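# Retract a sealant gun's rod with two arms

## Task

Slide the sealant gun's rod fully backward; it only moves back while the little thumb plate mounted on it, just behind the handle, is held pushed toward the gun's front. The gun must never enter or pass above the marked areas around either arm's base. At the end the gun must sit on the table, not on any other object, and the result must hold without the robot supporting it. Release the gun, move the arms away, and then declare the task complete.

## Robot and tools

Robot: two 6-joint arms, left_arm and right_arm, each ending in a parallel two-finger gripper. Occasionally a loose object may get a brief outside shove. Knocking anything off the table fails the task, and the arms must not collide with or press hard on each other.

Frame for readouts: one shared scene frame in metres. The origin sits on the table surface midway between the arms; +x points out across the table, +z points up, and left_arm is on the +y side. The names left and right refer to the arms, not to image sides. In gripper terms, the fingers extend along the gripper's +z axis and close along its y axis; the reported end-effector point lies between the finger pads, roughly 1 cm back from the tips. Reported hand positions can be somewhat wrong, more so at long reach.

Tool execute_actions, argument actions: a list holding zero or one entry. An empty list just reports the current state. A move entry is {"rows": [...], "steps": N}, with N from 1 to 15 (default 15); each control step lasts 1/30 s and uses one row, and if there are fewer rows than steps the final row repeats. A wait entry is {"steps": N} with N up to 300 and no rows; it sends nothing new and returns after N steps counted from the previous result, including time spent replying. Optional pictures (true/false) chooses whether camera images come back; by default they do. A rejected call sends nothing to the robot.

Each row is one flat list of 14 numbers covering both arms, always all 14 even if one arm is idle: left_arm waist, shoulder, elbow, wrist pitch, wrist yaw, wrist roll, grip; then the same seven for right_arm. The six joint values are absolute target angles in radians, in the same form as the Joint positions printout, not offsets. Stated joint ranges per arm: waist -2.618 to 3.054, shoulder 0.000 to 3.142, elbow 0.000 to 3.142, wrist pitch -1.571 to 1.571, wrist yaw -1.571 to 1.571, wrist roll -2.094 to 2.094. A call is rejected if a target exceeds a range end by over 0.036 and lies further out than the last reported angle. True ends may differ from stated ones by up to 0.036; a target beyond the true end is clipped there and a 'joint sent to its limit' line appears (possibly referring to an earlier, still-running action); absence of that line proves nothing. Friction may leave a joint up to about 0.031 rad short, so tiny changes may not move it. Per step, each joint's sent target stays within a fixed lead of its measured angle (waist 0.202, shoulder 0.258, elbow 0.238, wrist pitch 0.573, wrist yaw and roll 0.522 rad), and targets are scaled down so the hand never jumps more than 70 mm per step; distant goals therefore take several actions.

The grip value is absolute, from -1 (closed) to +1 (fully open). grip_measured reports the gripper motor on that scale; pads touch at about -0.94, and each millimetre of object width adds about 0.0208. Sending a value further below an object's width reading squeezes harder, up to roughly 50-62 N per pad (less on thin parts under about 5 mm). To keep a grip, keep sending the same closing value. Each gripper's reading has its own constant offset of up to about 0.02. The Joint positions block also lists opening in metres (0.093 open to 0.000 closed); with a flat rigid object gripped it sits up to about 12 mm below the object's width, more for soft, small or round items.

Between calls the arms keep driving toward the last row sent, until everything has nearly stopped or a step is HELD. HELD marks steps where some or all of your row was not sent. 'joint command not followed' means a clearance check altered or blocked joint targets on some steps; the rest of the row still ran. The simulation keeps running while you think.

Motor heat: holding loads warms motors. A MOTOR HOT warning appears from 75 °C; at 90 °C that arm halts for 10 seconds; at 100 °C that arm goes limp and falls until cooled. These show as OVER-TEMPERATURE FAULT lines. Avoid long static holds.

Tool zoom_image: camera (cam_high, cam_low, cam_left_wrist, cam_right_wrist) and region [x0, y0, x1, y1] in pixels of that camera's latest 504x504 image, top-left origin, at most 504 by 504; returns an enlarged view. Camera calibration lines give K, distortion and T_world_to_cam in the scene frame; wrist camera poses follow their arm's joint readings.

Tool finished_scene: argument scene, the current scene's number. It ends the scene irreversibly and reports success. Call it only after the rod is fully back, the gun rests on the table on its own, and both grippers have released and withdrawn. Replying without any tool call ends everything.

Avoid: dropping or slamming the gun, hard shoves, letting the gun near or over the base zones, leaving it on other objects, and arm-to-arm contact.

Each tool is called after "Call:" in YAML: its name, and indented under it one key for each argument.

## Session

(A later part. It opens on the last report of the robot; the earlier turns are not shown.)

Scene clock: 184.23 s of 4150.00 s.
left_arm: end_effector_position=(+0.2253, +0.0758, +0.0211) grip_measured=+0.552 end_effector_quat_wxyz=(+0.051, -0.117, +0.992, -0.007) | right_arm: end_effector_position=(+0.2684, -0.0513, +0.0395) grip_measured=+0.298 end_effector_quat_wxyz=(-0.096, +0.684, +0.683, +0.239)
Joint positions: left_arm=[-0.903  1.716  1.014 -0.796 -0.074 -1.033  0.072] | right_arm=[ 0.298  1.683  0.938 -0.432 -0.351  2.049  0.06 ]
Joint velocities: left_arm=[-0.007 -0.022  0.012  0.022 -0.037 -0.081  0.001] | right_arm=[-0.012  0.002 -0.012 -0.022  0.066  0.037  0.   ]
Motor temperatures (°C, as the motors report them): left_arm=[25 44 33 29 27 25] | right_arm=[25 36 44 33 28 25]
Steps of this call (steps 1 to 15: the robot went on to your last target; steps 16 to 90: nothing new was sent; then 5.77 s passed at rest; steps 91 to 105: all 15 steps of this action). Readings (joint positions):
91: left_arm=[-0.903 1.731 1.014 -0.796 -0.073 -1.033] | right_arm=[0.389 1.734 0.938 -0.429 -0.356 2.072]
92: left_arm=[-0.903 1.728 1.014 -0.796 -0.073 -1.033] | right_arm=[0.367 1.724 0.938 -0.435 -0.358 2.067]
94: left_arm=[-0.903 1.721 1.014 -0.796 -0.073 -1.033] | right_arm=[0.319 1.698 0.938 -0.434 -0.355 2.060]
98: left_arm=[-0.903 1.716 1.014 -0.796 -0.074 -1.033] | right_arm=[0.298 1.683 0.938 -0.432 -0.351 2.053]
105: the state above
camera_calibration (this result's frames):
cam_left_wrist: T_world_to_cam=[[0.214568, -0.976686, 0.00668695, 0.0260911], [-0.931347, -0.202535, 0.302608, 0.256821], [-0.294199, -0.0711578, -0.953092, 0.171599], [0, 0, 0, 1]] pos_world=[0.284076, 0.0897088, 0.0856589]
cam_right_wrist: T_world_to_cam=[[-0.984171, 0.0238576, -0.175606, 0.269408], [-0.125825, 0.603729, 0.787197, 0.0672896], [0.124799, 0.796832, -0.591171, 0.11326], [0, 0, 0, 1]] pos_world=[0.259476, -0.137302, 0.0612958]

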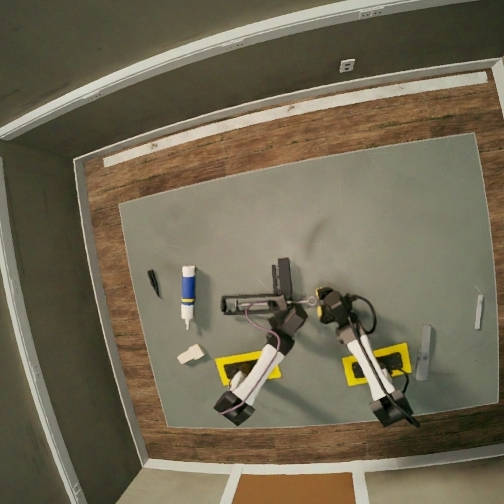

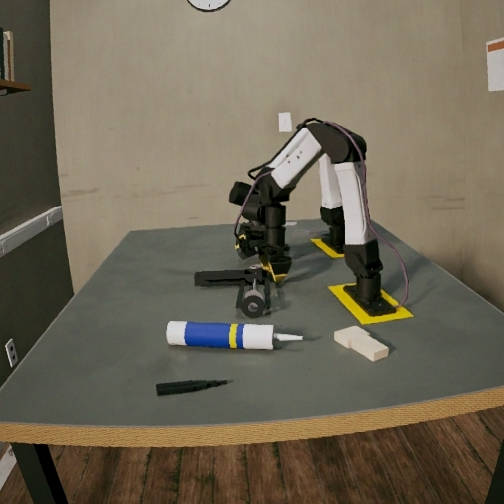

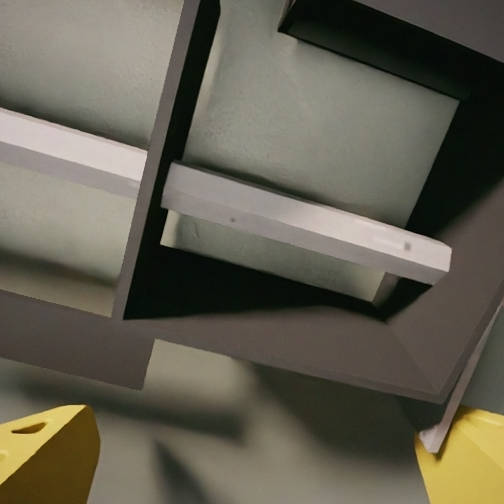

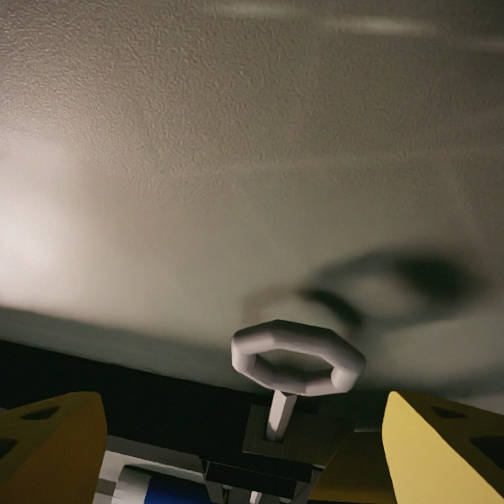

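Call:
execute_actions:
  actions:
    - {"rows":[[-0.90,1.72,1.01,-0.80,-0.08,-1.03,0.55,0.36,1.72,0.92,-0.44,-0.35,2.07,0.3],[-0.90,1.72,1.01,-0.80,-0.08,-1.03,0.55,0.36,1.78,0.92,-0.44,-0.35,2.07,0.3]],"steps":15}

Scene clock: 198.77 s of 4150.00 s.
left_arm: end_effector_position=(+0.2253, +0.0758, +0.0211) grip_measured=+0.552 end_effector_quat_wxyz=(+0.051, -0.117, +0.992, -0.007) | right_arm: end_effector_position=(+0.2494, -0.0365, +0.0105) grip_measured=+0.298 end_effector_quat_wxyz=(-0.119, +0.678, +0.698, +0.196)
Joint positions: left_arm=[-0.903  1.716  1.014 -0.796 -0.074 -1.033  0.072] | right_arm=[ 0.357  1.77   0.938 -0.432 -0.352  2.062  0.06 ]
Joint velocities: left_arm=[-0.007 -0.032  0.002 -0.022  0.007 -0.037 -0.   ] | right_arm=[ 0.002 -0.002  0.007 -0.022 -0.007  0.007  0.001]
Motor temperatures (°C, as the motors report them): left_arm=[25 44 33 29 27 25] | right_arm=[25 38 43 33 28 25]
Steps of this call (steps 1 to 15: the robot went on to your last target; steps 16 to 90: nothing new was sent; then 11.03 s passed at rest; steps 91 to 105: all 15 steps of this action). Readings (joint positions):
91: left_arm=[-0.903 1.716 1.014 -0.796 -0.074 -1.033] | right_arm=[0.304 1.684 0.938 -0.432 -0.348 2.050]
92: left_arm=[-0.903 1.716 1.014 -0.796 -0.074 -1.033] | right_arm=[0.317 1.695 0.938 -0.430 -0.347 2.052]
94: left_arm=[-0.903 1.716 1.014 -0.796 -0.074 -1.033] | right_arm=[0.345 1.732 0.938 -0.425 -0.349 2.055]
98: left_arm=[-0.903 1.716 1.014 -0.796 -0.074 -1.033] | right_arm=[0.357 1.770 0.938 -0.432 -0.351 2.060]
105: the state above
camera_calibration (this result's frames):
cam_left_wrist: T_world_to_cam=[[0.214568, -0.976686, 0.00668695, 0.0260911], [-0.931347, -0.202535, 0.302608, 0.256821], [-0.294199, -0.0711578, -0.953092, 0.171599], [0, 0, 0, 1]] pos_world=[0.284076, 0.0897088, 0.0856589]
cam_right_wrist: T_world_to_cam=[[-0.99537, -0.0286823, -0.0917397, 0.245234], [-0.089507, 0.624463, 0.775908, 0.0706873], [0.0350333, 0.780527, -0.624139, 0.108839], [0, 0, 0, 1]] pos_world=[0.246612, -0.12206, 0.0355814]

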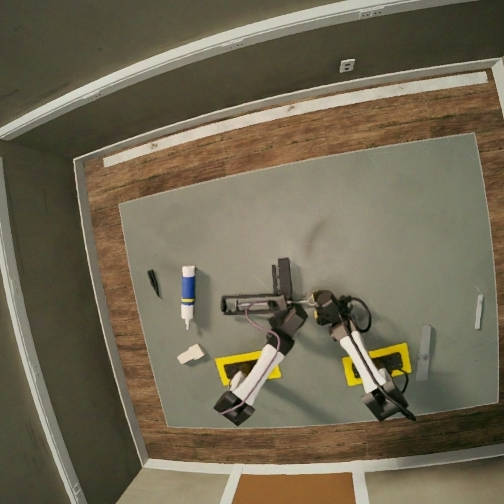

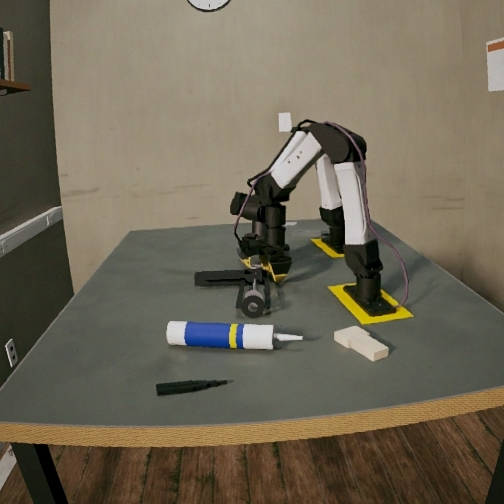

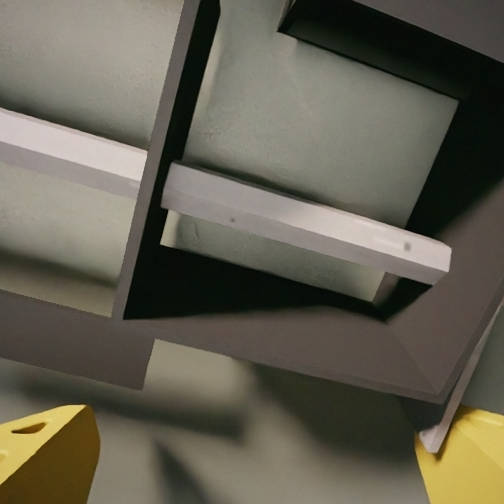

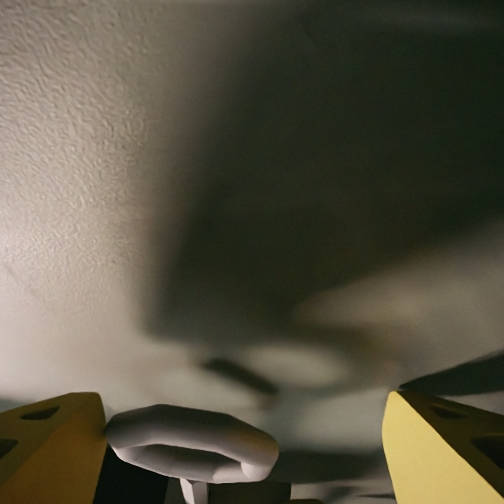

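Call:
execute_actions:
  actions:
    - {"rows":[[-0.90,1.72,1.01,-0.80,-0.08,-1.03,0.55,0.35,1.82,1.0,-0.46,-0.35,2.07,0.3],[-0.90,1.72,1.01,-0.80,-0.08,-1.03,0.55,0.35,1.82,1.0,-0.46,-0.35,2.07,0.3],[-0.90,1.72,1.01,-0.80,-0.08,-1.03,0.55,0.35,1.82,1.0,-0.46,-0.35,2.07,0.3],[-0.90,1.72,1.01,-0.80,-0.08,-1.03,0.55,0.35,1.82,1.0,-0.46,-0.35,2.07,0.3],[-0.90,1.72,1.01,-0.80,-0.08,-1.03,0.55,0.35,1.82,1.0,-0.46,-0.35,2.07,0.3],[-0.90,1.72,1.01,-0.80,-0.08,-1.03,0.55,0.35,1.82,1.0,-0.46,-0.35,2.07,0.3],[-0.90,1.72,1.01,-0.80,-0.08,-1.03,0.55,0.35,1.82,1.0,-0.46,-0.35,2.07,0.3],[-0.90,1.72,1.01,-0.80,-0.08,-1.03,0.55,0.35,1.82,1.0,-0.46,-0.35,2.07,0.3]],"steps":10}

Scene clock: 209.70 s of 4150.00 s.
left_arm: end_effector_position=(+0.2253, +0.0758, +0.0211) grip_measured=+0.552 end_effector_quat_wxyz=(+0.051, -0.117, +0.992, -0.007) | right_arm: end_effector_position=(+0.2577, -0.0323, +0.0113) grip_measured=+0.298 end_effector_quat_wxyz=(-0.120, +0.678, +0.698, +0.196)
Joint positions: left_arm=[-0.903  1.716  1.014 -0.796 -0.074 -1.033  0.072] | right_arm=[ 0.357  1.8    0.98  -0.445 -0.352  2.063  0.06 ]
Joint velocities: left_arm=[ 0.012 -0.017 -0.002 -0.051  0.081 -0.007  0.   ] | right_arm=[-0.007 -0.017 -0.022 -0.007  0.037 -0.037  0.   ]
Motor temperatures (°C, as the motors report them): left_arm=[25 44 33 29 27 25] | right_arm=[25 38 43 33 28 25]
Steps of this call (steps 1 to 15: the robot went on to your last target; steps 16 to 90: nothing new was sent; then 7.60 s passed at rest; steps 91 to 100: all 10 steps of this action). Readings (joint positions):
91: left_arm=[-0.903 1.716 1.014 -0.796 -0.074 -1.033] | right_arm=[0.357 1.773 0.945 -0.438 -0.352 2.063]
92: left_arm=[-0.903 1.716 1.014 -0.796 -0.074 -1.033] | right_arm=[0.357 1.783 0.957 -0.443 -0.352 2.063]
94: left_arm=[-0.903 1.716 1.014 -0.796 -0.074 -1.033] | right_arm=[0.357 1.797 0.976 -0.443 -0.352 2.063]
98: left_arm=[-0.903 1.716 1.014 -0.796 -0.074 -1.033] | right_arm=[0.357 1.800 0.980 -0.444 -0.352 2.063]
100: the state above
camera_calibration (this result's frames):
cam_left_wrist: T_world_to_cam=[[0.214568, -0.976686, 0.00668695, 0.0260911], [-0.931347, -0.202535, 0.302608, 0.256821], [-0.294199, -0.0711578, -0.953092, 0.171599], [0, 0, 0, 1]] pos_world=[0.284076, 0.0897088, 0.0856589]
cam_right_wrist: T_world_to_cam=[[-0.995482, -0.0280271, -0.0907227, 0.253745], [-0.0882939, 0.624731, 0.775832, 0.0678798], [0.034933, 0.780337, -0.624383, 0.105823], [0, 0, 0, 1]] pos_world=[0.254895, -0.117872, 0.036431]

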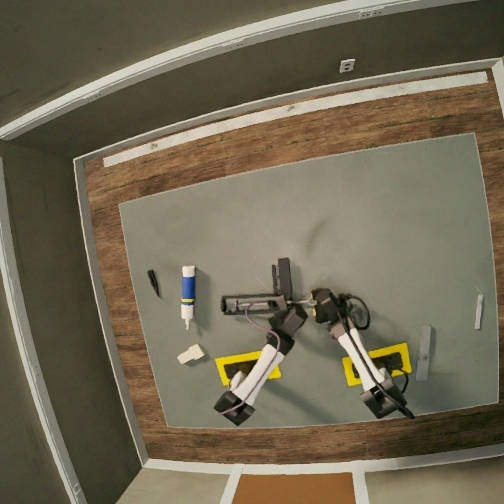

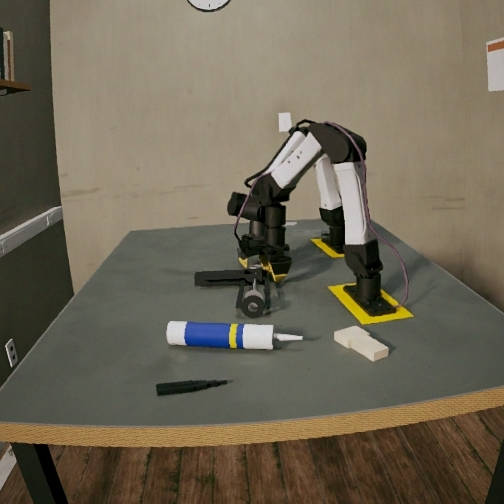

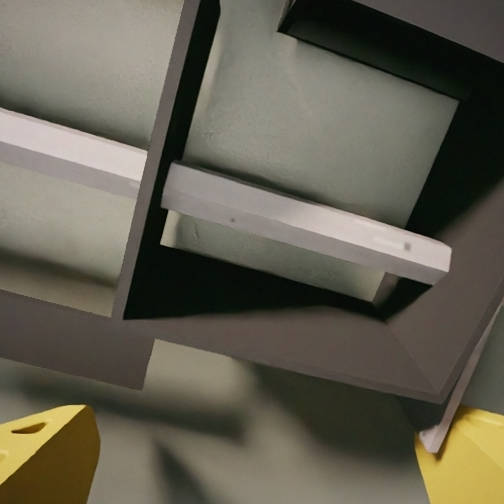

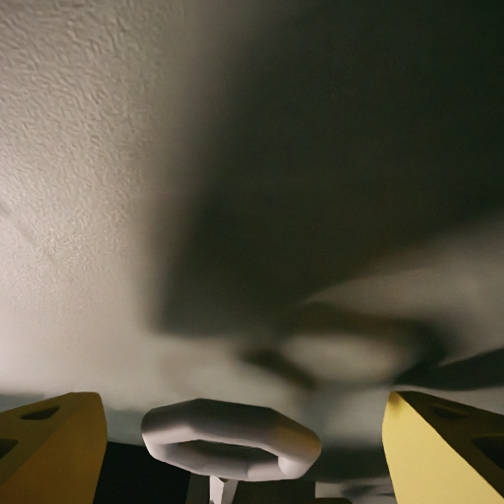

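Call:
execute_actions:
  actions:
    - {"rows":[[-0.90,1.72,1.01,-0.80,-0.08,-1.03,0.55,0.35,1.80,0.98,-0.45,-0.35,2.07,-0.75]],"steps":15}
  pictures: false

Call:
execute_actions:
  actions:
    - {"steps":10}

Scene clock: 215.77 s of 4150.00 s.
left_arm: end_effector_position=(+0.2253, +0.0758, +0.0211) grip_measured=+0.552 end_effector_quat_wxyz=(+0.051, -0.117, +0.992, -0.007) | right_arm: end_effector_position=(+0.2585, -0.0324, +0.0114) grip_measured=-0.392 end_effector_quat_wxyz=(-0.118, +0.679, +0.698, +0.197)
Joint positions: left_arm=[-0.903  1.716  1.014 -0.796 -0.074 -1.033  0.072] | right_arm=[ 0.357  1.8    0.98  -0.442 -0.351  2.064  0.026]
Joint velocities: left_arm=[-0.002  0.012 -0.012 -0.051  0.022 -0.081  0.001] | right_arm=[-0.012  0.002  0.007 -0.007 -0.066  0.007  0.001]
Motor temperatures (°C, as the motors report them): left_arm=[25 43 33 29 27 25] | right_arm=[25 38 44 33 28 25]
Steps of this call (steps 1 to 15: the robot went on to your last target; steps 16 to 90: nothing new was sent; then 2.57 s passed at rest; steps 91 to 105: all 15 steps of this action). Readings (joint positions):
91: left_arm=[-0.903 1.716 1.014 -0.796 -0.074 -1.033] | right_arm=[0.357 1.800 0.980 -0.445 -0.352 2.063]
92: left_arm=[-0.903 1.716 1.014 -0.796 -0.074 -1.033] | right_arm=[0.357 1.800 0.980 -0.443 -0.351 2.063]
94: left_arm=[-0.903 1.716 1.014 -0.796 -0.074 -1.033] | right_arm=[0.357 1.800 0.980 -0.442 -0.351 2.064]
98: left_arm=[-0.903 1.716 1.014 -0.796 -0.074 -1.033] | right_arm=[0.357 1.800 0.980 -0.442 -0.351 2.064]
105: the state above

Scene clock: 216.10 s of 4150.00 s.
left_arm: end_effector_position=(+0.2253, +0.0758, +0.0211) grip_measured=+0.552 end_effector_quat_wxyz=(+0.051, -0.117, +0.992, -0.007) | right_arm: end_effector_position=(+0.2585, -0.0324, +0.0114) grip_measured=-0.392 end_effector_quat_wxyz=(-0.118, +0.679, +0.698, +0.197)
Joint positions: left_arm=[-0.903  1.716  1.014 -0.796 -0.074 -1.033  0.072] | right_arm=[ 0.357  1.8    0.98  -0.442 -0.351  2.064  0.026]
Joint velocities: left_arm=[-0.007 -0.002  0.002 -0.037  0.037 -0.022  0.   ] | right_arm=[-0.012 -0.022 -0.017 -0.11  -0.022  0.051 -0.002]
Motor temperatures (°C, as the motors report them): left_arm=[25 43 33 29 27 25] | right_arm=[25 38 44 33 28 25]
Steps of this call (steps 1 to 10: the robot went on to your last target). Readings (joint positions):
1: left_arm=[-0.903 1.716 1.014 -0.796 -0.074 -1.033] | right_arm=[0.357 1.800 0.980 -0.442 -0.351 2.064]
2: left_arm=[-0.903 1.716 1.014 -0.796 -0.074 -1.033] | right_arm=[0.357 1.800 0.980 -0.442 -0.351 2.064]
4: left_arm=[-0.903 1.716 1.014 -0.796 -0.074 -1.033] | right_arm=[0.357 1.800 0.980 -0.442 -0.351 2.064]
8: left_arm=[-0.903 1.716 1.014 -0.796 -0.074 -1.033] | right_arm=[0.357 1.800 0.980 -0.442 -0.351 2.064]
10: the state above
camera_calibration (this result's frames):
cam_left_wrist: T_world_to_cam=[[0.214568, -0.976686, 0.00668695, 0.0260911], [-0.931347, -0.202535, 0.302608, 0.256821], [-0.294199, -0.0711578, -0.953092, 0.171599], [0, 0, 0, 1]] pos_world=[0.284076, 0.0897088, 0.0856589]
cam_right_wrist: T_world_to_cam=[[-0.995242, -0.0264936, -0.0937601, 0.254592], [-0.089704, 0.624753, 0.775652, 0.0682266], [0.0380271, 0.780372, -0.624158, 0.105085], [0, 0, 0, 1]] pos_world=[0.255505, -0.117885, 0.0365402]

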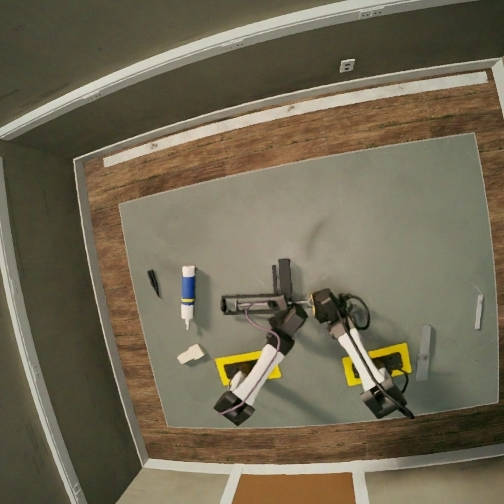

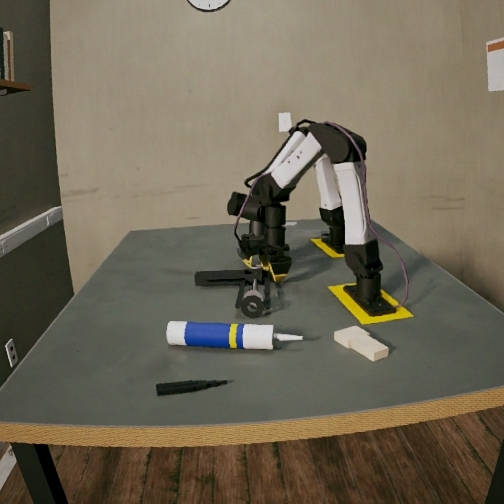

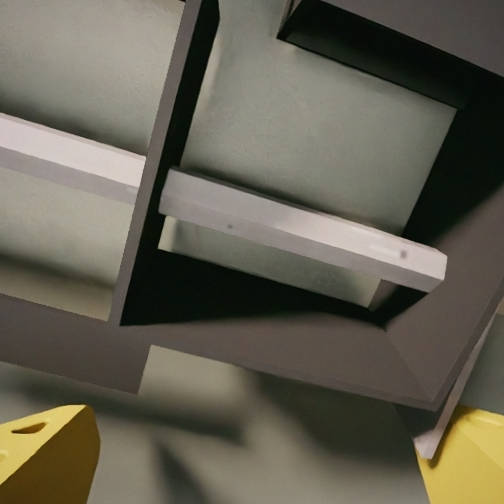

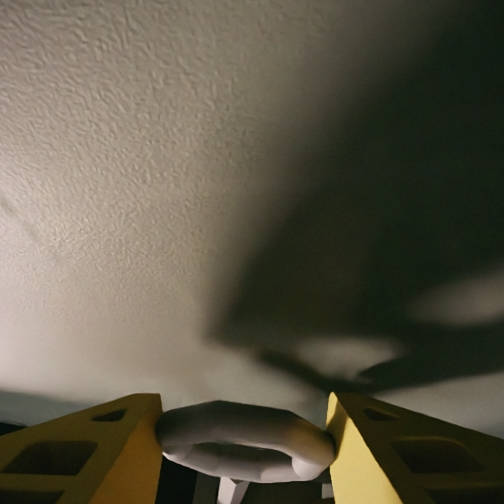

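Call:
execute_actions:
  actions:
    - {"rows":[[-0.85,1.75,1.01,-0.80,-0.08,-1.01,0.55,0.35,1.80,0.98,-0.45,-0.35,2.07,-0.9],[-0.85,1.75,1.01,-0.80,-0.08,-1.01,0.55,0.35,1.80,0.98,-0.45,-0.35,2.07,-0.9],[-0.85,1.75,1.01,-0.80,-0.08,-1.01,0.55,0.35,1.80,0.98,-0.45,-0.35,2.07,-0.9],[-0.85,1.75,1.01,-0.80,-0.08,-1.01,0.55,0.35,1.80,0.98,-0.45,-0.35,2.07,-0.9],[-0.85,1.75,1.01,-0.80,-0.08,-1.01,0.55,0.35,1.80,0.98,-0.45,-0.35,2.07,-0.9],[-0.85,1.75,1.01,-0.80,-0.08,-1.01,0.55,0.35,1.80,0.98,-0.45,-0.35,2.07,-0.9],[-0.84,1.72,0.97,-0.79,-0.1,-1.0,0.55,0.35,1.80,0.98,-0.45,-0.35,2.07,-0.9],[-0.83,1.69,0.93,-0.78,-0.1,-0.99,0.55,0.35,1.80,0.98,-0.45,-0.35,2.07,-0.9],[-0.82,1.66,0.89,-0.77,-0.1,-0.98,0.55,0.35,1.80,0.98,-0.45,-0.35,2.07,-0.9]],"steps":15}

Scene clock: 226.83 s of 4150.00 s.
left_arm: end_effector_position=(+0.2288, +0.0864, +0.0154) grip_measured=+0.552 end_effector_quat_wxyz=(+0.054, -0.119, +0.991, -0.035) | right_arm: end_effector_position=(+0.2564, -0.0253, +0.0142) grip_measured=-0.392 end_effector_quat_wxyz=(-0.136, +0.676, +0.694, +0.205)
Joint positions: left_arm=[-0.849  1.669  0.931 -0.71  -0.037 -0.984  0.072] | right_arm=[ 0.361  1.8    0.98  -0.432 -0.387  2.077  0.026]
Joint velocities: left_arm=[-0.012 -0.017 -0.017  0.051 -0.051 -0.051  0.   ] | right_arm=[-0.007  0.002  0.002 -0.066  0.037 -0.022 -0.   ]
Motor temperatures (°C, as the motors report them): left_arm=[25 43 33 29 27 25] | right_arm=[25 39 44 33 28 25]
Steps of this call (steps 1 to 15: the robot went on to your last target; steps 16 to 90: nothing new was sent; then 7.23 s passed at rest; steps 91 to 105: all 15 steps of this action). Readings (joint positions):
91: left_arm=[-0.898 1.718 1.014 -0.796 -0.073 -1.030] | right_arm=[0.357 1.800 0.980 -0.442 -0.351 2.064]
92: left_arm=[-0.889 1.723 1.014 -0.795 -0.071 -1.027] | right_arm=[0.357 1.800 0.980 -0.441 -0.351 2.064]
94: left_arm=[-0.874 1.731 1.014 -0.785 -0.056 -1.020] | right_arm=[0.357 1.800 0.980 -0.437 -0.353 2.064]
98: left_arm=[-0.867 1.728 1.001 -0.767 -0.050 -1.009] | right_arm=[0.357 1.800 0.980 -0.437 -0.353 2.064]
105: the state above
camera_calibration (this result's frames):
cam_left_wrist: T_world_to_cam=[[0.216119, -0.974285, 0.0637329, 0.0342708], [-0.934419, -0.187465, 0.302849, 0.263323], [-0.283114, -0.125005, -0.950905, 0.170046], [0, 0, 0, 1]] pos_world=[0.28679, 0.10401, 0.079766]
cam_right_wrist: T_world_to_cam=[[-0.996298, -0.0265981, -0.08175, 0.252977], [-0.0814787, 0.595433, 0.799263, 0.0582496], [0.0274178, 0.802965, -0.595396, 0.10431], [0, 0, 0, 1]] pos_world=[0.253927, -0.111712, 0.0362301]

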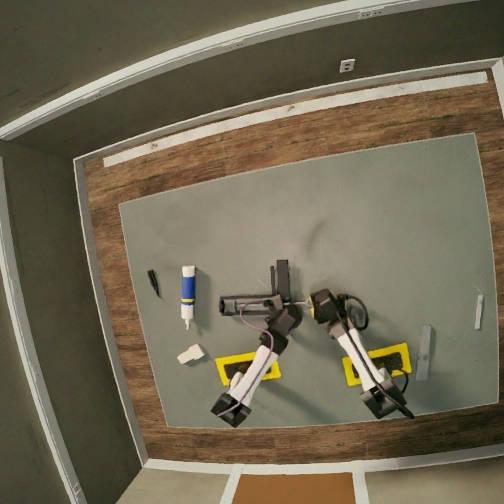

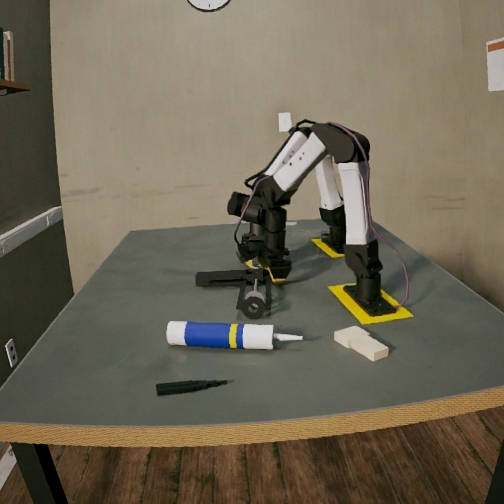

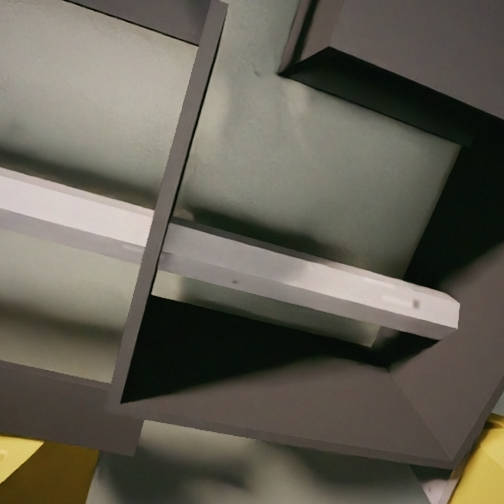

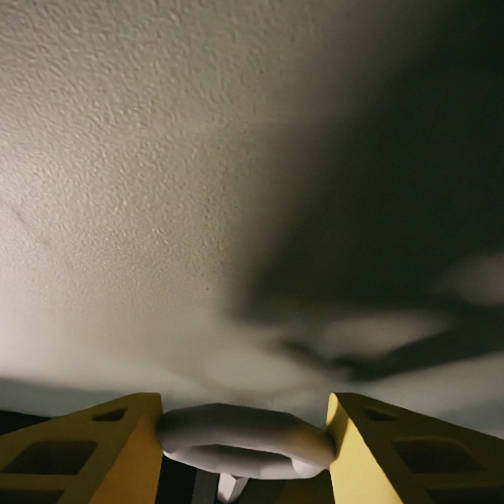

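Call:
execute_actions:
  actions:
    - {"rows":[[-0.79,1.63,0.86,-0.85,-0.2,-0.97,0.55,0.32,1.79,0.96,-0.45,-0.3,2.05,-0.9],[-0.76,1.61,0.83,-0.88,-0.25,-0.95,0.55,0.29,1.77,0.94,-0.45,-0.28,2.03,-0.9],[-0.76,1.61,0.83,-0.88,-0.25,-0.95,0.55,0.27,1.75,0.92,-0.45,-0.28,2.01,-0.9]],"steps":15}

Scene clock: 232.50 s of 4150.00 s.
left_arm: end_effector_position=(+0.2358, +0.1249, +0.0175) grip_measured=+0.552 end_effector_quat_wxyz=(+0.083, -0.132, +0.988, +0.009) | right_arm: end_effector_position=(+0.2590, -0.0468, +0.0141) grip_measured=-0.392 end_effector_quat_wxyz=(-0.126, +0.681, +0.691, +0.207)
Joint positions: left_arm=[-0.788  1.616  0.88  -0.734 -0.133 -0.944  0.072] | right_arm=[ 0.304  1.77   0.946 -0.437 -0.386  2.031  0.026]
Joint velocities: left_arm=[-0.012 -0.002  0.002 -0.007 -0.066  0.051 -0.001] | right_arm=[-0.012  0.012 -0.002 -0.037 -0.081  0.051 -0.   ]
Motor temperatures (°C, as the motors report them): left_arm=[25 43 33 29 27 25] | right_arm=[25 40 44 32 28 25]
Steps of this call (steps 1 to 15: the robot went on to your last target; steps 16 to 90: nothing new was sent; then 2.17 s passed at rest; steps 91 to 105: all 15 steps of this action). Readings (joint positions):
91: left_arm=[-0.846 1.665 0.927 -0.709 -0.041 -0.975] | right_arm=[0.360 1.800 0.980 -0.430 -0.386 2.077]
92: left_arm=[-0.838 1.653 0.914 -0.710 -0.058 -0.969] | right_arm=[0.355 1.798 0.978 -0.432 -0.383 2.073]
94: left_arm=[-0.807 1.627 0.889 -0.720 -0.091 -0.960] | right_arm=[0.330 1.784 0.959 -0.429 -0.386 2.055]
98: left_arm=[-0.788 1.616 0.880 -0.734 -0.130 -0.952] | right_arm=[0.304 1.770 0.946 -0.437 -0.386 2.034]
105: the state above
camera_calibration (this result's frames):
cam_left_wrist: T_world_to_cam=[[0.246898, -0.968924, -0.0150688, 0.0636207], [-0.939932, -0.243236, 0.239509, 0.285831], [-0.235732, -0.0449708, -0.970777, 0.158021], [0, 0, 0, 1]] pos_world=[0.290204, 0.138274, 0.0859022]
cam_right_wrist: T_world_to_cam=[[-0.995421, -0.0115757, -0.094888, 0.255687], [-0.0825367, 0.604832, 0.792065, 0.0722486], [0.0482225, 0.796269, -0.603017, 0.115805], [0, 0, 0, 1]] pos_world=[0.254895, -0.132951, 0.0368687]

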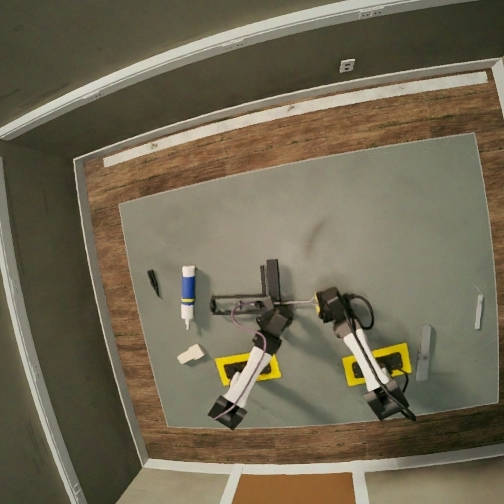

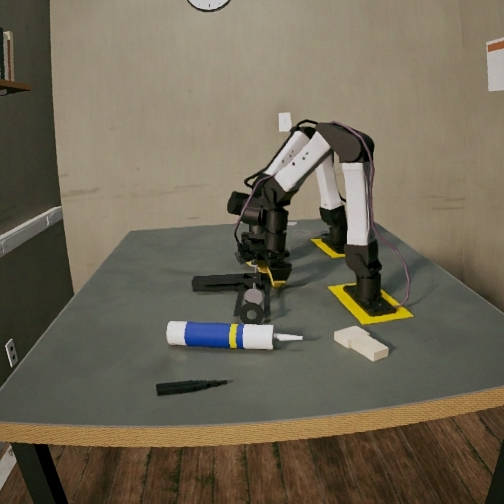

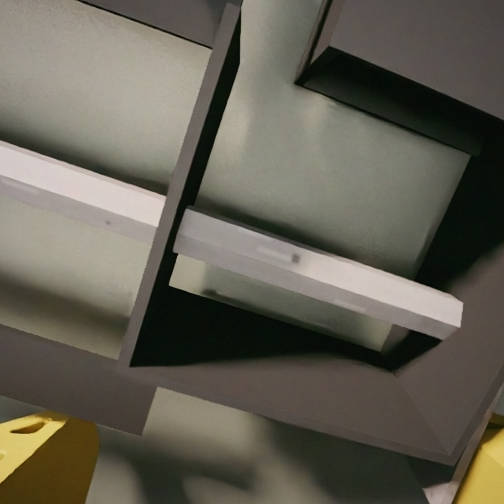

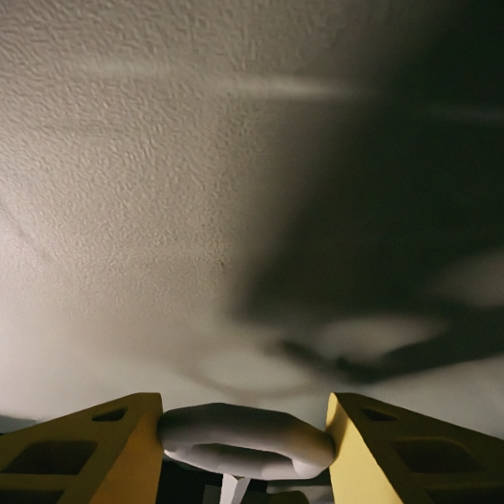

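Call:
execute_actions:
  actions:
    - {"rows":[[-0.73,1.60,0.82,-0.88,-0.25,-0.93,0.55,0.27,1.74,0.92,-0.44,-0.3,2.0,-0.9],[-0.73,1.60,0.82,-0.88,-0.25,-0.93,0.55,0.25,1.72,0.90,-0.44,-0.3,1.98,-0.9],[-0.73,1.60,0.82,-0.88,-0.25,-0.93,0.55,0.23,1.70,0.88,-0.43,-0.3,1.96,-0.9],[-0.73,1.60,0.82,-0.88,-0.25,-0.93,0.55,0.21,1.68,0.86,-0.43,-0.3,1.94,-0.9],[-0.73,1.60,0.82,-0.88,-0.25,-0.93,0.55,0.19,1.66,0.84,-0.42,-0.3,1.92,-0.9],[-0.73,1.60,0.82,-0.88,-0.25,-0.93,0.55,0.17,1.645,0.82,-0.42,-0.3,1.90,-0.9],[-0.73,1.60,0.82,-0.88,-0.25,-0.93,0.55,0.15,1.63,0.80,-0.41,-0.3,1.88,-0.9],[-0.73,1.60,0.82,-0.88,-0.25,-0.93,0.55,0.13,1.615,0.78,-0.41,-0.3,1.86,-0.9],[-0.73,1.60,0.82,-0.88,-0.25,-0.93,0.55,0.11,1.605,0.77,-0.40,-0.3,1.84,-0.9]],"steps":15}

Scene clock: 245.13 s of 4150.00 s.
left_arm: end_effector_position=(+0.2357, +0.1328, +0.0193) grip_measured=+0.552 end_effector_quat_wxyz=(+0.082, -0.131, +0.988, +0.011) | right_arm: end_effector_position=(+0.2520, -0.1023, +0.0194) grip_measured=-0.392 end_effector_quat_wxyz=(-0.098, +0.680, +0.686, +0.237)
Joint positions: left_arm=[-0.766  1.597  0.869 -0.743 -0.133 -0.92   0.072] | right_arm=[ 0.144  1.627  0.791 -0.405 -0.409  1.883  0.026]
Joint velocities: left_arm=[-0.002  0.012 -0.007  0.022 -0.051 -0.081 -0.001] | right_arm=[-0.002 -0.012 -0.022  0.11  -0.066 -0.081  0.001]
Motor temperatures (°C, as the motors report them): left_arm=[25 43 32 29 28 25] | right_arm=[25 42 43 32 28 25]
Steps of this call (steps 1 to 15: the robot went on to your last target; steps 16 to 90: nothing new was sent; then 9.13 s passed at rest; steps 91 to 105: all 15 steps of this action). Readings (joint positions):
91: left_arm=[-0.786 1.615 0.880 -0.734 -0.132 -0.939] | right_arm=[0.304 1.770 0.946 -0.436 -0.386 2.029]
92: left_arm=[-0.782 1.613 0.880 -0.734 -0.129 -0.934] | right_arm=[0.302 1.765 0.942 -0.431 -0.389 2.026]
94: left_arm=[-0.777 1.605 0.880 -0.734 -0.119 -0.927] | right_arm=[0.289 1.741 0.920 -0.405 -0.404 2.010]
98: left_arm=[-0.769 1.597 0.878 -0.739 -0.127 -0.923] | right_arm=[0.206 1.661 0.841 -0.398 -0.403 1.942]
105: the state above
camera_calibration (this result's frames):
cam_left_wrist: T_world_to_cam=[[0.244967, -0.969318, -0.0203237, 0.0719112], [-0.939877, -0.242567, 0.240402, 0.287111], [-0.237956, -0.0397888, -0.970461, 0.159972], [0, 0, 0, 1]] pos_world=[0.290299, 0.145714, 0.087686]
cam_right_wrist: T_world_to_cam=[[-0.98478, 0.0131801, -0.173304, 0.24993], [-0.130464, 0.602752, 0.78719, 0.11295], [0.114835, 0.797819, -0.591859, 0.146659], [0, 0, 0, 1]] pos_world=[0.24402, -0.188383, 0.0412021]

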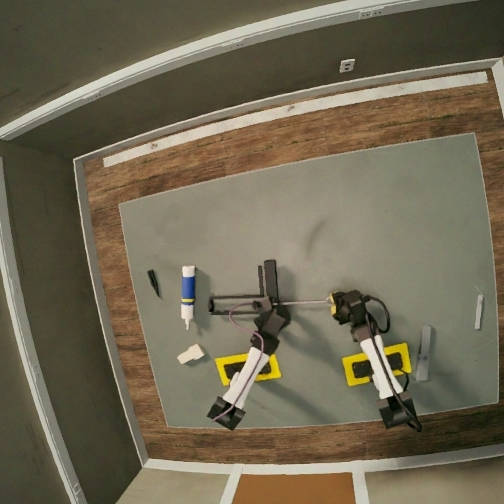

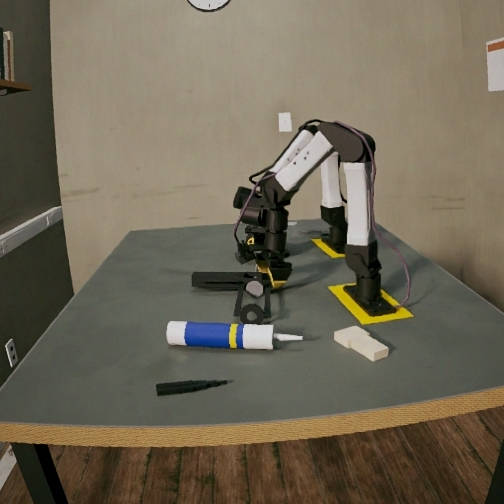

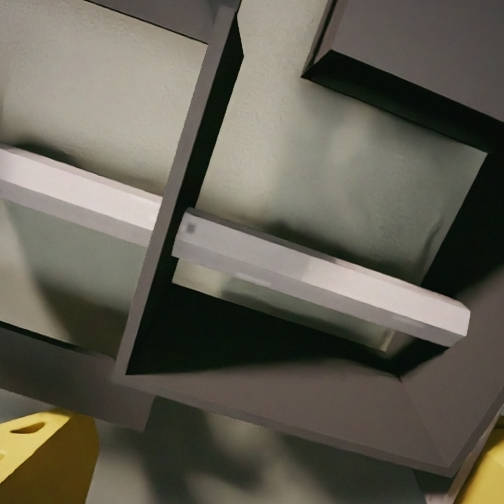

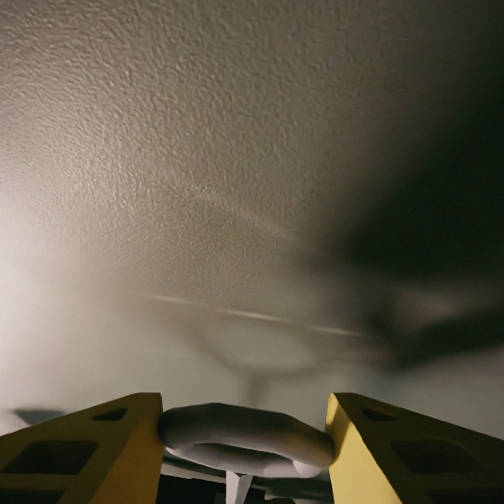

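Call:
execute_actions:
  actions:
    - {"rows":[[-0.73,1.60,0.82,-0.88,-0.25,-0.93,0.55,0.11,1.61,0.78,-0.40,-0.3,1.85,-0.9],[-0.73,1.60,0.82,-0.88,-0.25,-0.93,0.55,0.08,1.60,0.77,-0.40,-0.3,1.82,-0.9],[-0.73,1.60,0.82,-0.88,-0.25,-0.93,0.55,0.05,1.59,0.76,-0.40,-0.3,1.79,-0.9],[-0.73,1.60,0.82,-0.88,-0.25,-0.93,0.55,0.02,1.58,0.75,-0.39,-0.3,1.76,-0.9],[-0.73,1.60,0.82,-0.88,-0.25,-0.93,0.55,-0.01,1.575,0.74,-0.39,-0.3,1.73,-0.9],[-0.73,1.60,0.82,-0.88,-0.25,-0.93,0.55,-0.04,1.57,0.73,-0.39,-0.3,1.70,-0.9],[-0.73,1.60,0.82,-0.88,-0.25,-0.93,0.55,-0.07,1.565,0.725,-0.39,-0.3,1.67,-0.9],[-0.73,1.60,0.82,-0.88,-0.25,-0.93,0.55,-0.10,1.56,0.72,-0.39,-0.3,1.64,-0.9],[-0.73,1.60,0.82,-0.88,-0.25,-0.93,0.55,-0.13,1.56,0.72,-0.39,-0.3,1.61,-0.9]],"steps":15}

Scene clock: 255.17 s of 4150.00 s.
left_arm: end_effector_position=(+0.2366, +0.1259, +0.0193) grip_measured=+0.552 end_effector_quat_wxyz=(+0.079, -0.128, +0.989, -0.006) | right_arm: end_effector_position=(+0.2579, -0.1603, +0.0222) grip_measured=-0.392 end_effector_quat_wxyz=(-0.073, +0.672, +0.686, +0.267)
Joint positions: left_arm=[-0.766  1.597  0.869 -0.723 -0.104 -0.913  0.072] | right_arm=[-0.078  1.579  0.739 -0.419 -0.475  1.657  0.026]
Joint velocities: left_arm=[ 0.022  0.002 -0.007 -0.051  0.095 -0.007 -0.   ] | right_arm=[-0.017  0.007 -0.017  0.022  0.051 -0.125 -0.   ]
Motor temperatures (°C, as the motors report them): left_arm=[25 42 31 29 28 25] | right_arm=[25 43 42 32 29 25]
Steps of this call (steps 1 to 15: the robot went on to your last target; steps 16 to 90: nothing new was sent; then 6.53 s passed at rest; steps 91 to 105: all 15 steps of this action). Readings (joint positions):
91: left_arm=[-0.766 1.597 0.869 -0.743 -0.134 -0.920] | right_arm=[0.144 1.627 0.791 -0.403 -0.409 1.881]
92: left_arm=[-0.766 1.597 0.869 -0.743 -0.134 -0.920] | right_arm=[0.140 1.627 0.791 -0.403 -0.412 1.878]
94: left_arm=[-0.765 1.597 0.869 -0.741 -0.137 -0.920] | right_arm=[0.113 1.621 0.787 -0.401 -0.418 1.851]
98: left_arm=[-0.762 1.597 0.869 -0.742 -0.147 -0.919] | right_arm=[-0.007 1.589 0.749 -0.412 -0.431 1.745]
105: the state above
camera_calibration (this result's frames):
cam_left_wrist: T_world_to_cam=[[0.235668, -0.971755, 0.0123288, 0.0669368], [-0.94163, -0.225188, 0.250246, 0.284329], [-0.240401, -0.0705841, -0.968104, 0.164284], [0, 0, 0, 1]] pos_world=[0.291452, 0.140669, 0.0870664]
cam_right_wrist: T_world_to_cam=[[-0.967888, 0.0217415, -0.250441, 0.255705], [-0.188357, 0.597045, 0.779781, 0.160617], [0.166478, 0.801913, -0.573777, 0.180928], [0, 0, 0, 1]] pos_world=[0.247627, -0.246543, 0.0426053]

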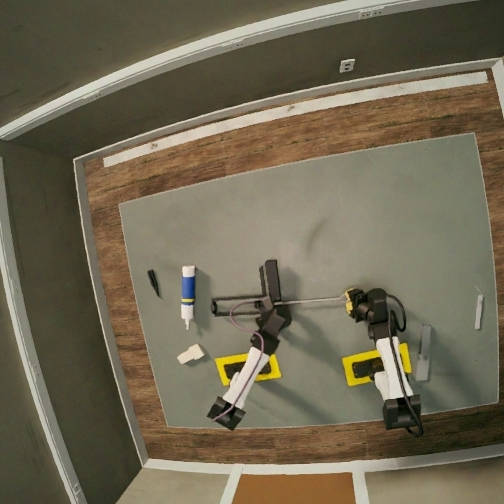

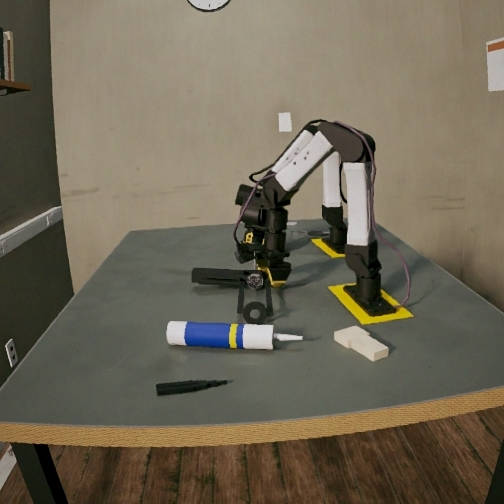

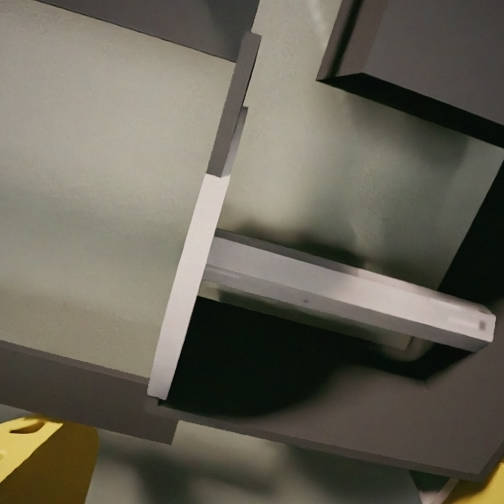

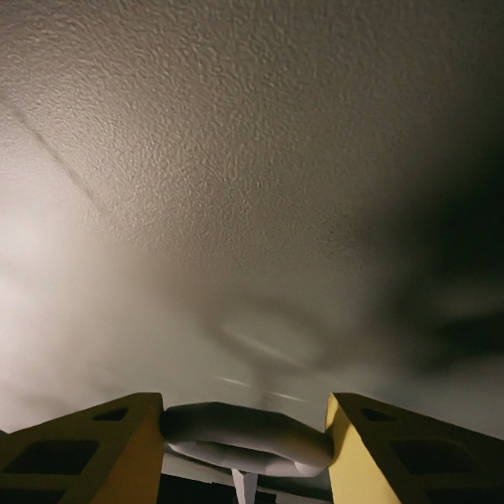

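The plunger is against the rear wall and the left arm is being dragged back. Next is to relax, release and lift.

Call:
execute_actions:
  actions:
    - {"rows":[[-0.80,1.60,0.87,-0.72,-0.1,-0.91,0.55,-0.07,1.58,0.74,-0.42,-0.45,1.66,0.8],[-0.80,1.60,0.87,-0.72,-0.1,-0.91,0.55,-0.07,1.58,0.74,-0.42,-0.45,1.66,0.8],[-0.80,1.60,0.87,-0.72,-0.1,-0.91,0.55,-0.07,1.58,0.74,-0.42,-0.45,1.66,0.8],[-0.80,1.60,0.87,-0.72,-0.1,-0.91,0.55,-0.07,1.58,0.74,-0.42,-0.45,1.66,0.8],[-0.80,1.60,0.87,-0.72,-0.1,-0.91,0.55,-0.07,1.58,0.74,-0.42,-0.45,1.66,0.8],[-0.80,1.60,0.87,-0.72,-0.1,-0.91,0.55,-0.07,1.58,0.74,-0.42,-0.45,1.66,0.8],[-0.80,1.60,0.87,-0.72,-0.1,-0.91,0.55,-0.07,1.58,0.74,-0.42,-0.45,1.66,0.8],[-0.80,1.25,0.87,-0.72,-0.1,-0.91,0.55,-0.12,1.25,0.74,-0.42,-0.45,1.66,0.8]],"steps":15}
  pictures: false

Call:
execute_actions:
  actions:
    - {"steps":30}

Scene clock: 265.30 s of 4150.00 s.
left_arm: end_effector_position=(+0.2485, +0.1049, +0.1236) grip_measured=+0.553 end_effector_quat_wxyz=(+0.210, -0.120, +0.959, -0.150) | right_arm: end_effector_position=(+0.2841, -0.1737, +0.1312) grip_measured=+0.798 end_effector_quat_wxyz=(+0.072, +0.622, +0.675, +0.390)
Joint positions: left_arm=[-0.792  1.228  0.876 -0.706 -0.095 -0.912  0.072] | right_arm=[-0.113  1.23   0.752 -0.389 -0.455  1.654  0.084]
Joint velocities: left_arm=[ 0.022  0.017  0.007  0.066 -0.037 -0.051 -0.001] | right_arm=[ 0.007 -0.002 -0.002  0.022 -0.007 -0.007  0.001]
Motor temperatures (°C, as the motors report them): left_arm=[25 42 31 30 29 25] | right_arm=[26 42 42 33 30 25]
Steps of this call (steps 1 to 15: the robot went on to your last target; steps 16 to 90: nothing new was sent; then 6.63 s passed at rest; steps 91 to 105: all 15 steps of this action). Readings (joint positions):
91: left_arm=[-0.771 1.597 0.869 -0.711 -0.088 -0.912] | right_arm=[-0.076 1.579 0.739 -0.420 -0.480 1.653]
92: left_arm=[-0.781 1.597 0.869 -0.706 -0.087 -0.912] | right_arm=[-0.076 1.579 0.739 -0.420 -0.476 1.653]
94: left_arm=[-0.791 1.597 0.869 -0.709 -0.087 -0.912] | right_arm=[-0.076 1.579 0.739 -0.419 -0.470 1.653]
98: left_arm=[-0.792 1.569 0.864 -0.708 -0.090 -0.912] | right_arm=[-0.080 1.548 0.736 -0.422 -0.461 1.654]
105: the state above

Scene clock: 266.30 s of 4150.00 s.
left_arm: end_effector_position=(+0.2477, +0.1055, +0.1199) grip_measured=+0.553 end_effector_quat_wxyz=(+0.204, -0.119, +0.961, -0.144) | right_arm: end_effector_position=(+0.2821, -0.1737, +0.1284) grip_measured=+0.798 end_effector_quat_wxyz=(+0.067, +0.625, +0.676, +0.386)
Joint positions: left_arm=[-0.792  1.239  0.876 -0.711 -0.095 -0.912  0.072] | right_arm=[-0.113  1.234  0.752 -0.401 -0.455  1.654  0.084]
Joint velocities: left_arm=[ 0.007  0.022 -0.022 -0.007 -0.022 -0.007  0.   ] | right_arm=[ 0.012  0.002 -0.022 -0.007 -0.037 -0.066  0.   ]
Motor temperatures (°C, as the motors report them): left_arm=[25 42 31 30 29 25] | right_arm=[26 42 42 33 30 25]
Steps of this call (steps 1 to 30: the robot went on to your last target). Readings (joint positions):
1: left_arm=[-0.792 1.231 0.876 -0.708 -0.095 -0.912] | right_arm=[-0.113 1.232 0.752 -0.392 -0.455 1.654]
2: left_arm=[-0.792 1.235 0.876 -0.710 -0.095 -0.912] | right_arm=[-0.113 1.233 0.752 -0.396 -0.455 1.654]
4: left_arm=[-0.792 1.239 0.876 -0.711 -0.095 -0.912] | right_arm=[-0.113 1.234 0.752 -0.399 -0.455 1.654]
8: left_arm=[-0.792 1.239 0.876 -0.711 -0.095 -0.912] | right_arm=[-0.113 1.234 0.752 -0.400 -0.455 1.654]
30: the state above
All arms were judged still, so your last target was given up. Only a new action makes them travel on or press farther. Fingers that are still opening or closing keep moving.
camera_calibration (this result's frames):
cam_left_wrist: T_world_to_cam=[[0.160861, -0.93879, 0.304626, 0.0232647], [-0.986354, -0.163875, 0.0158298, 0.297727], [0.0350597, -0.303016, -0.95234, 0.217287], [0, 0, 0, 1]] pos_world=[0.282304, 0.136472, 0.195131]
cam_right_wrist: T_world_to_cam=[[-0.80619, 0.0533704, -0.589245, 0.309374], [-0.435863, 0.61991, 0.652484, 0.180546], [0.400102, 0.782856, -0.476503, 0.166806], [0, 0, 0, 1]] pos_world=[0.261368, -0.259019, 0.143978]

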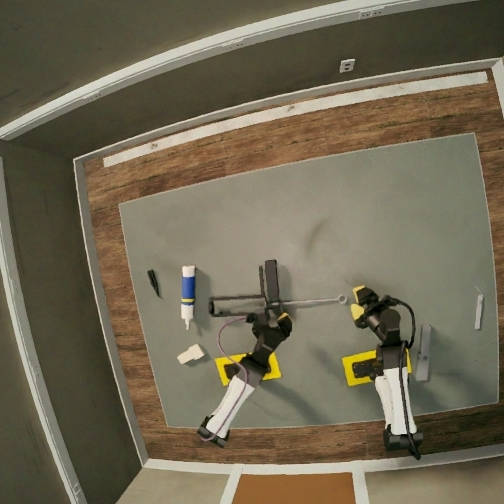

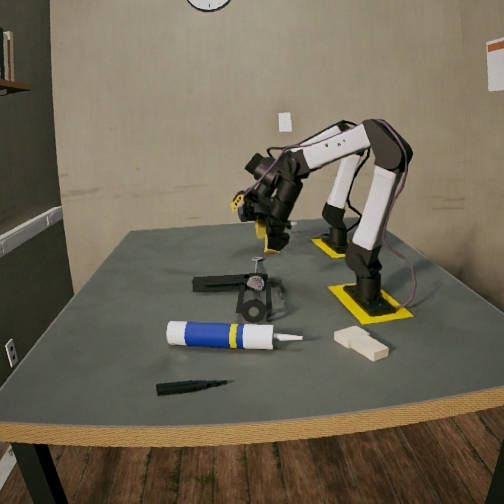

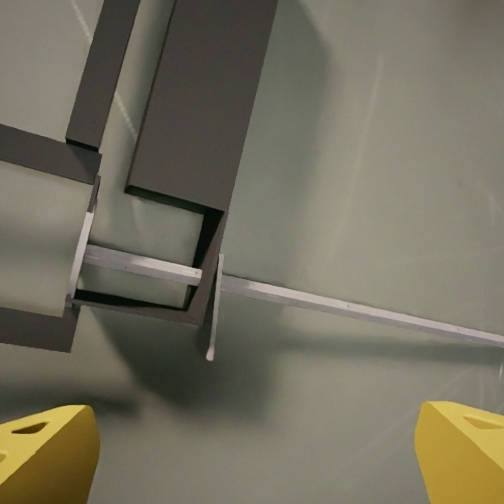

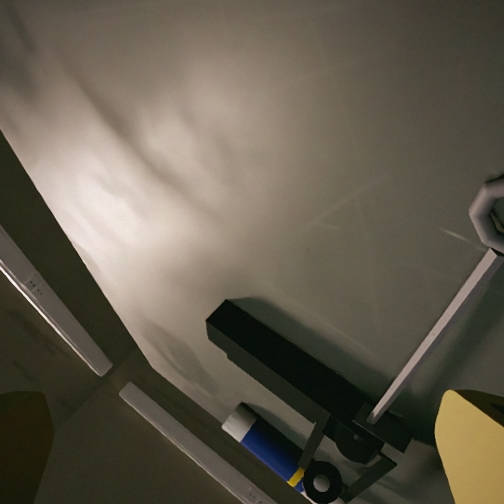

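Call:
finished_scene:
  scene: 2

The scene is finished: the task was done.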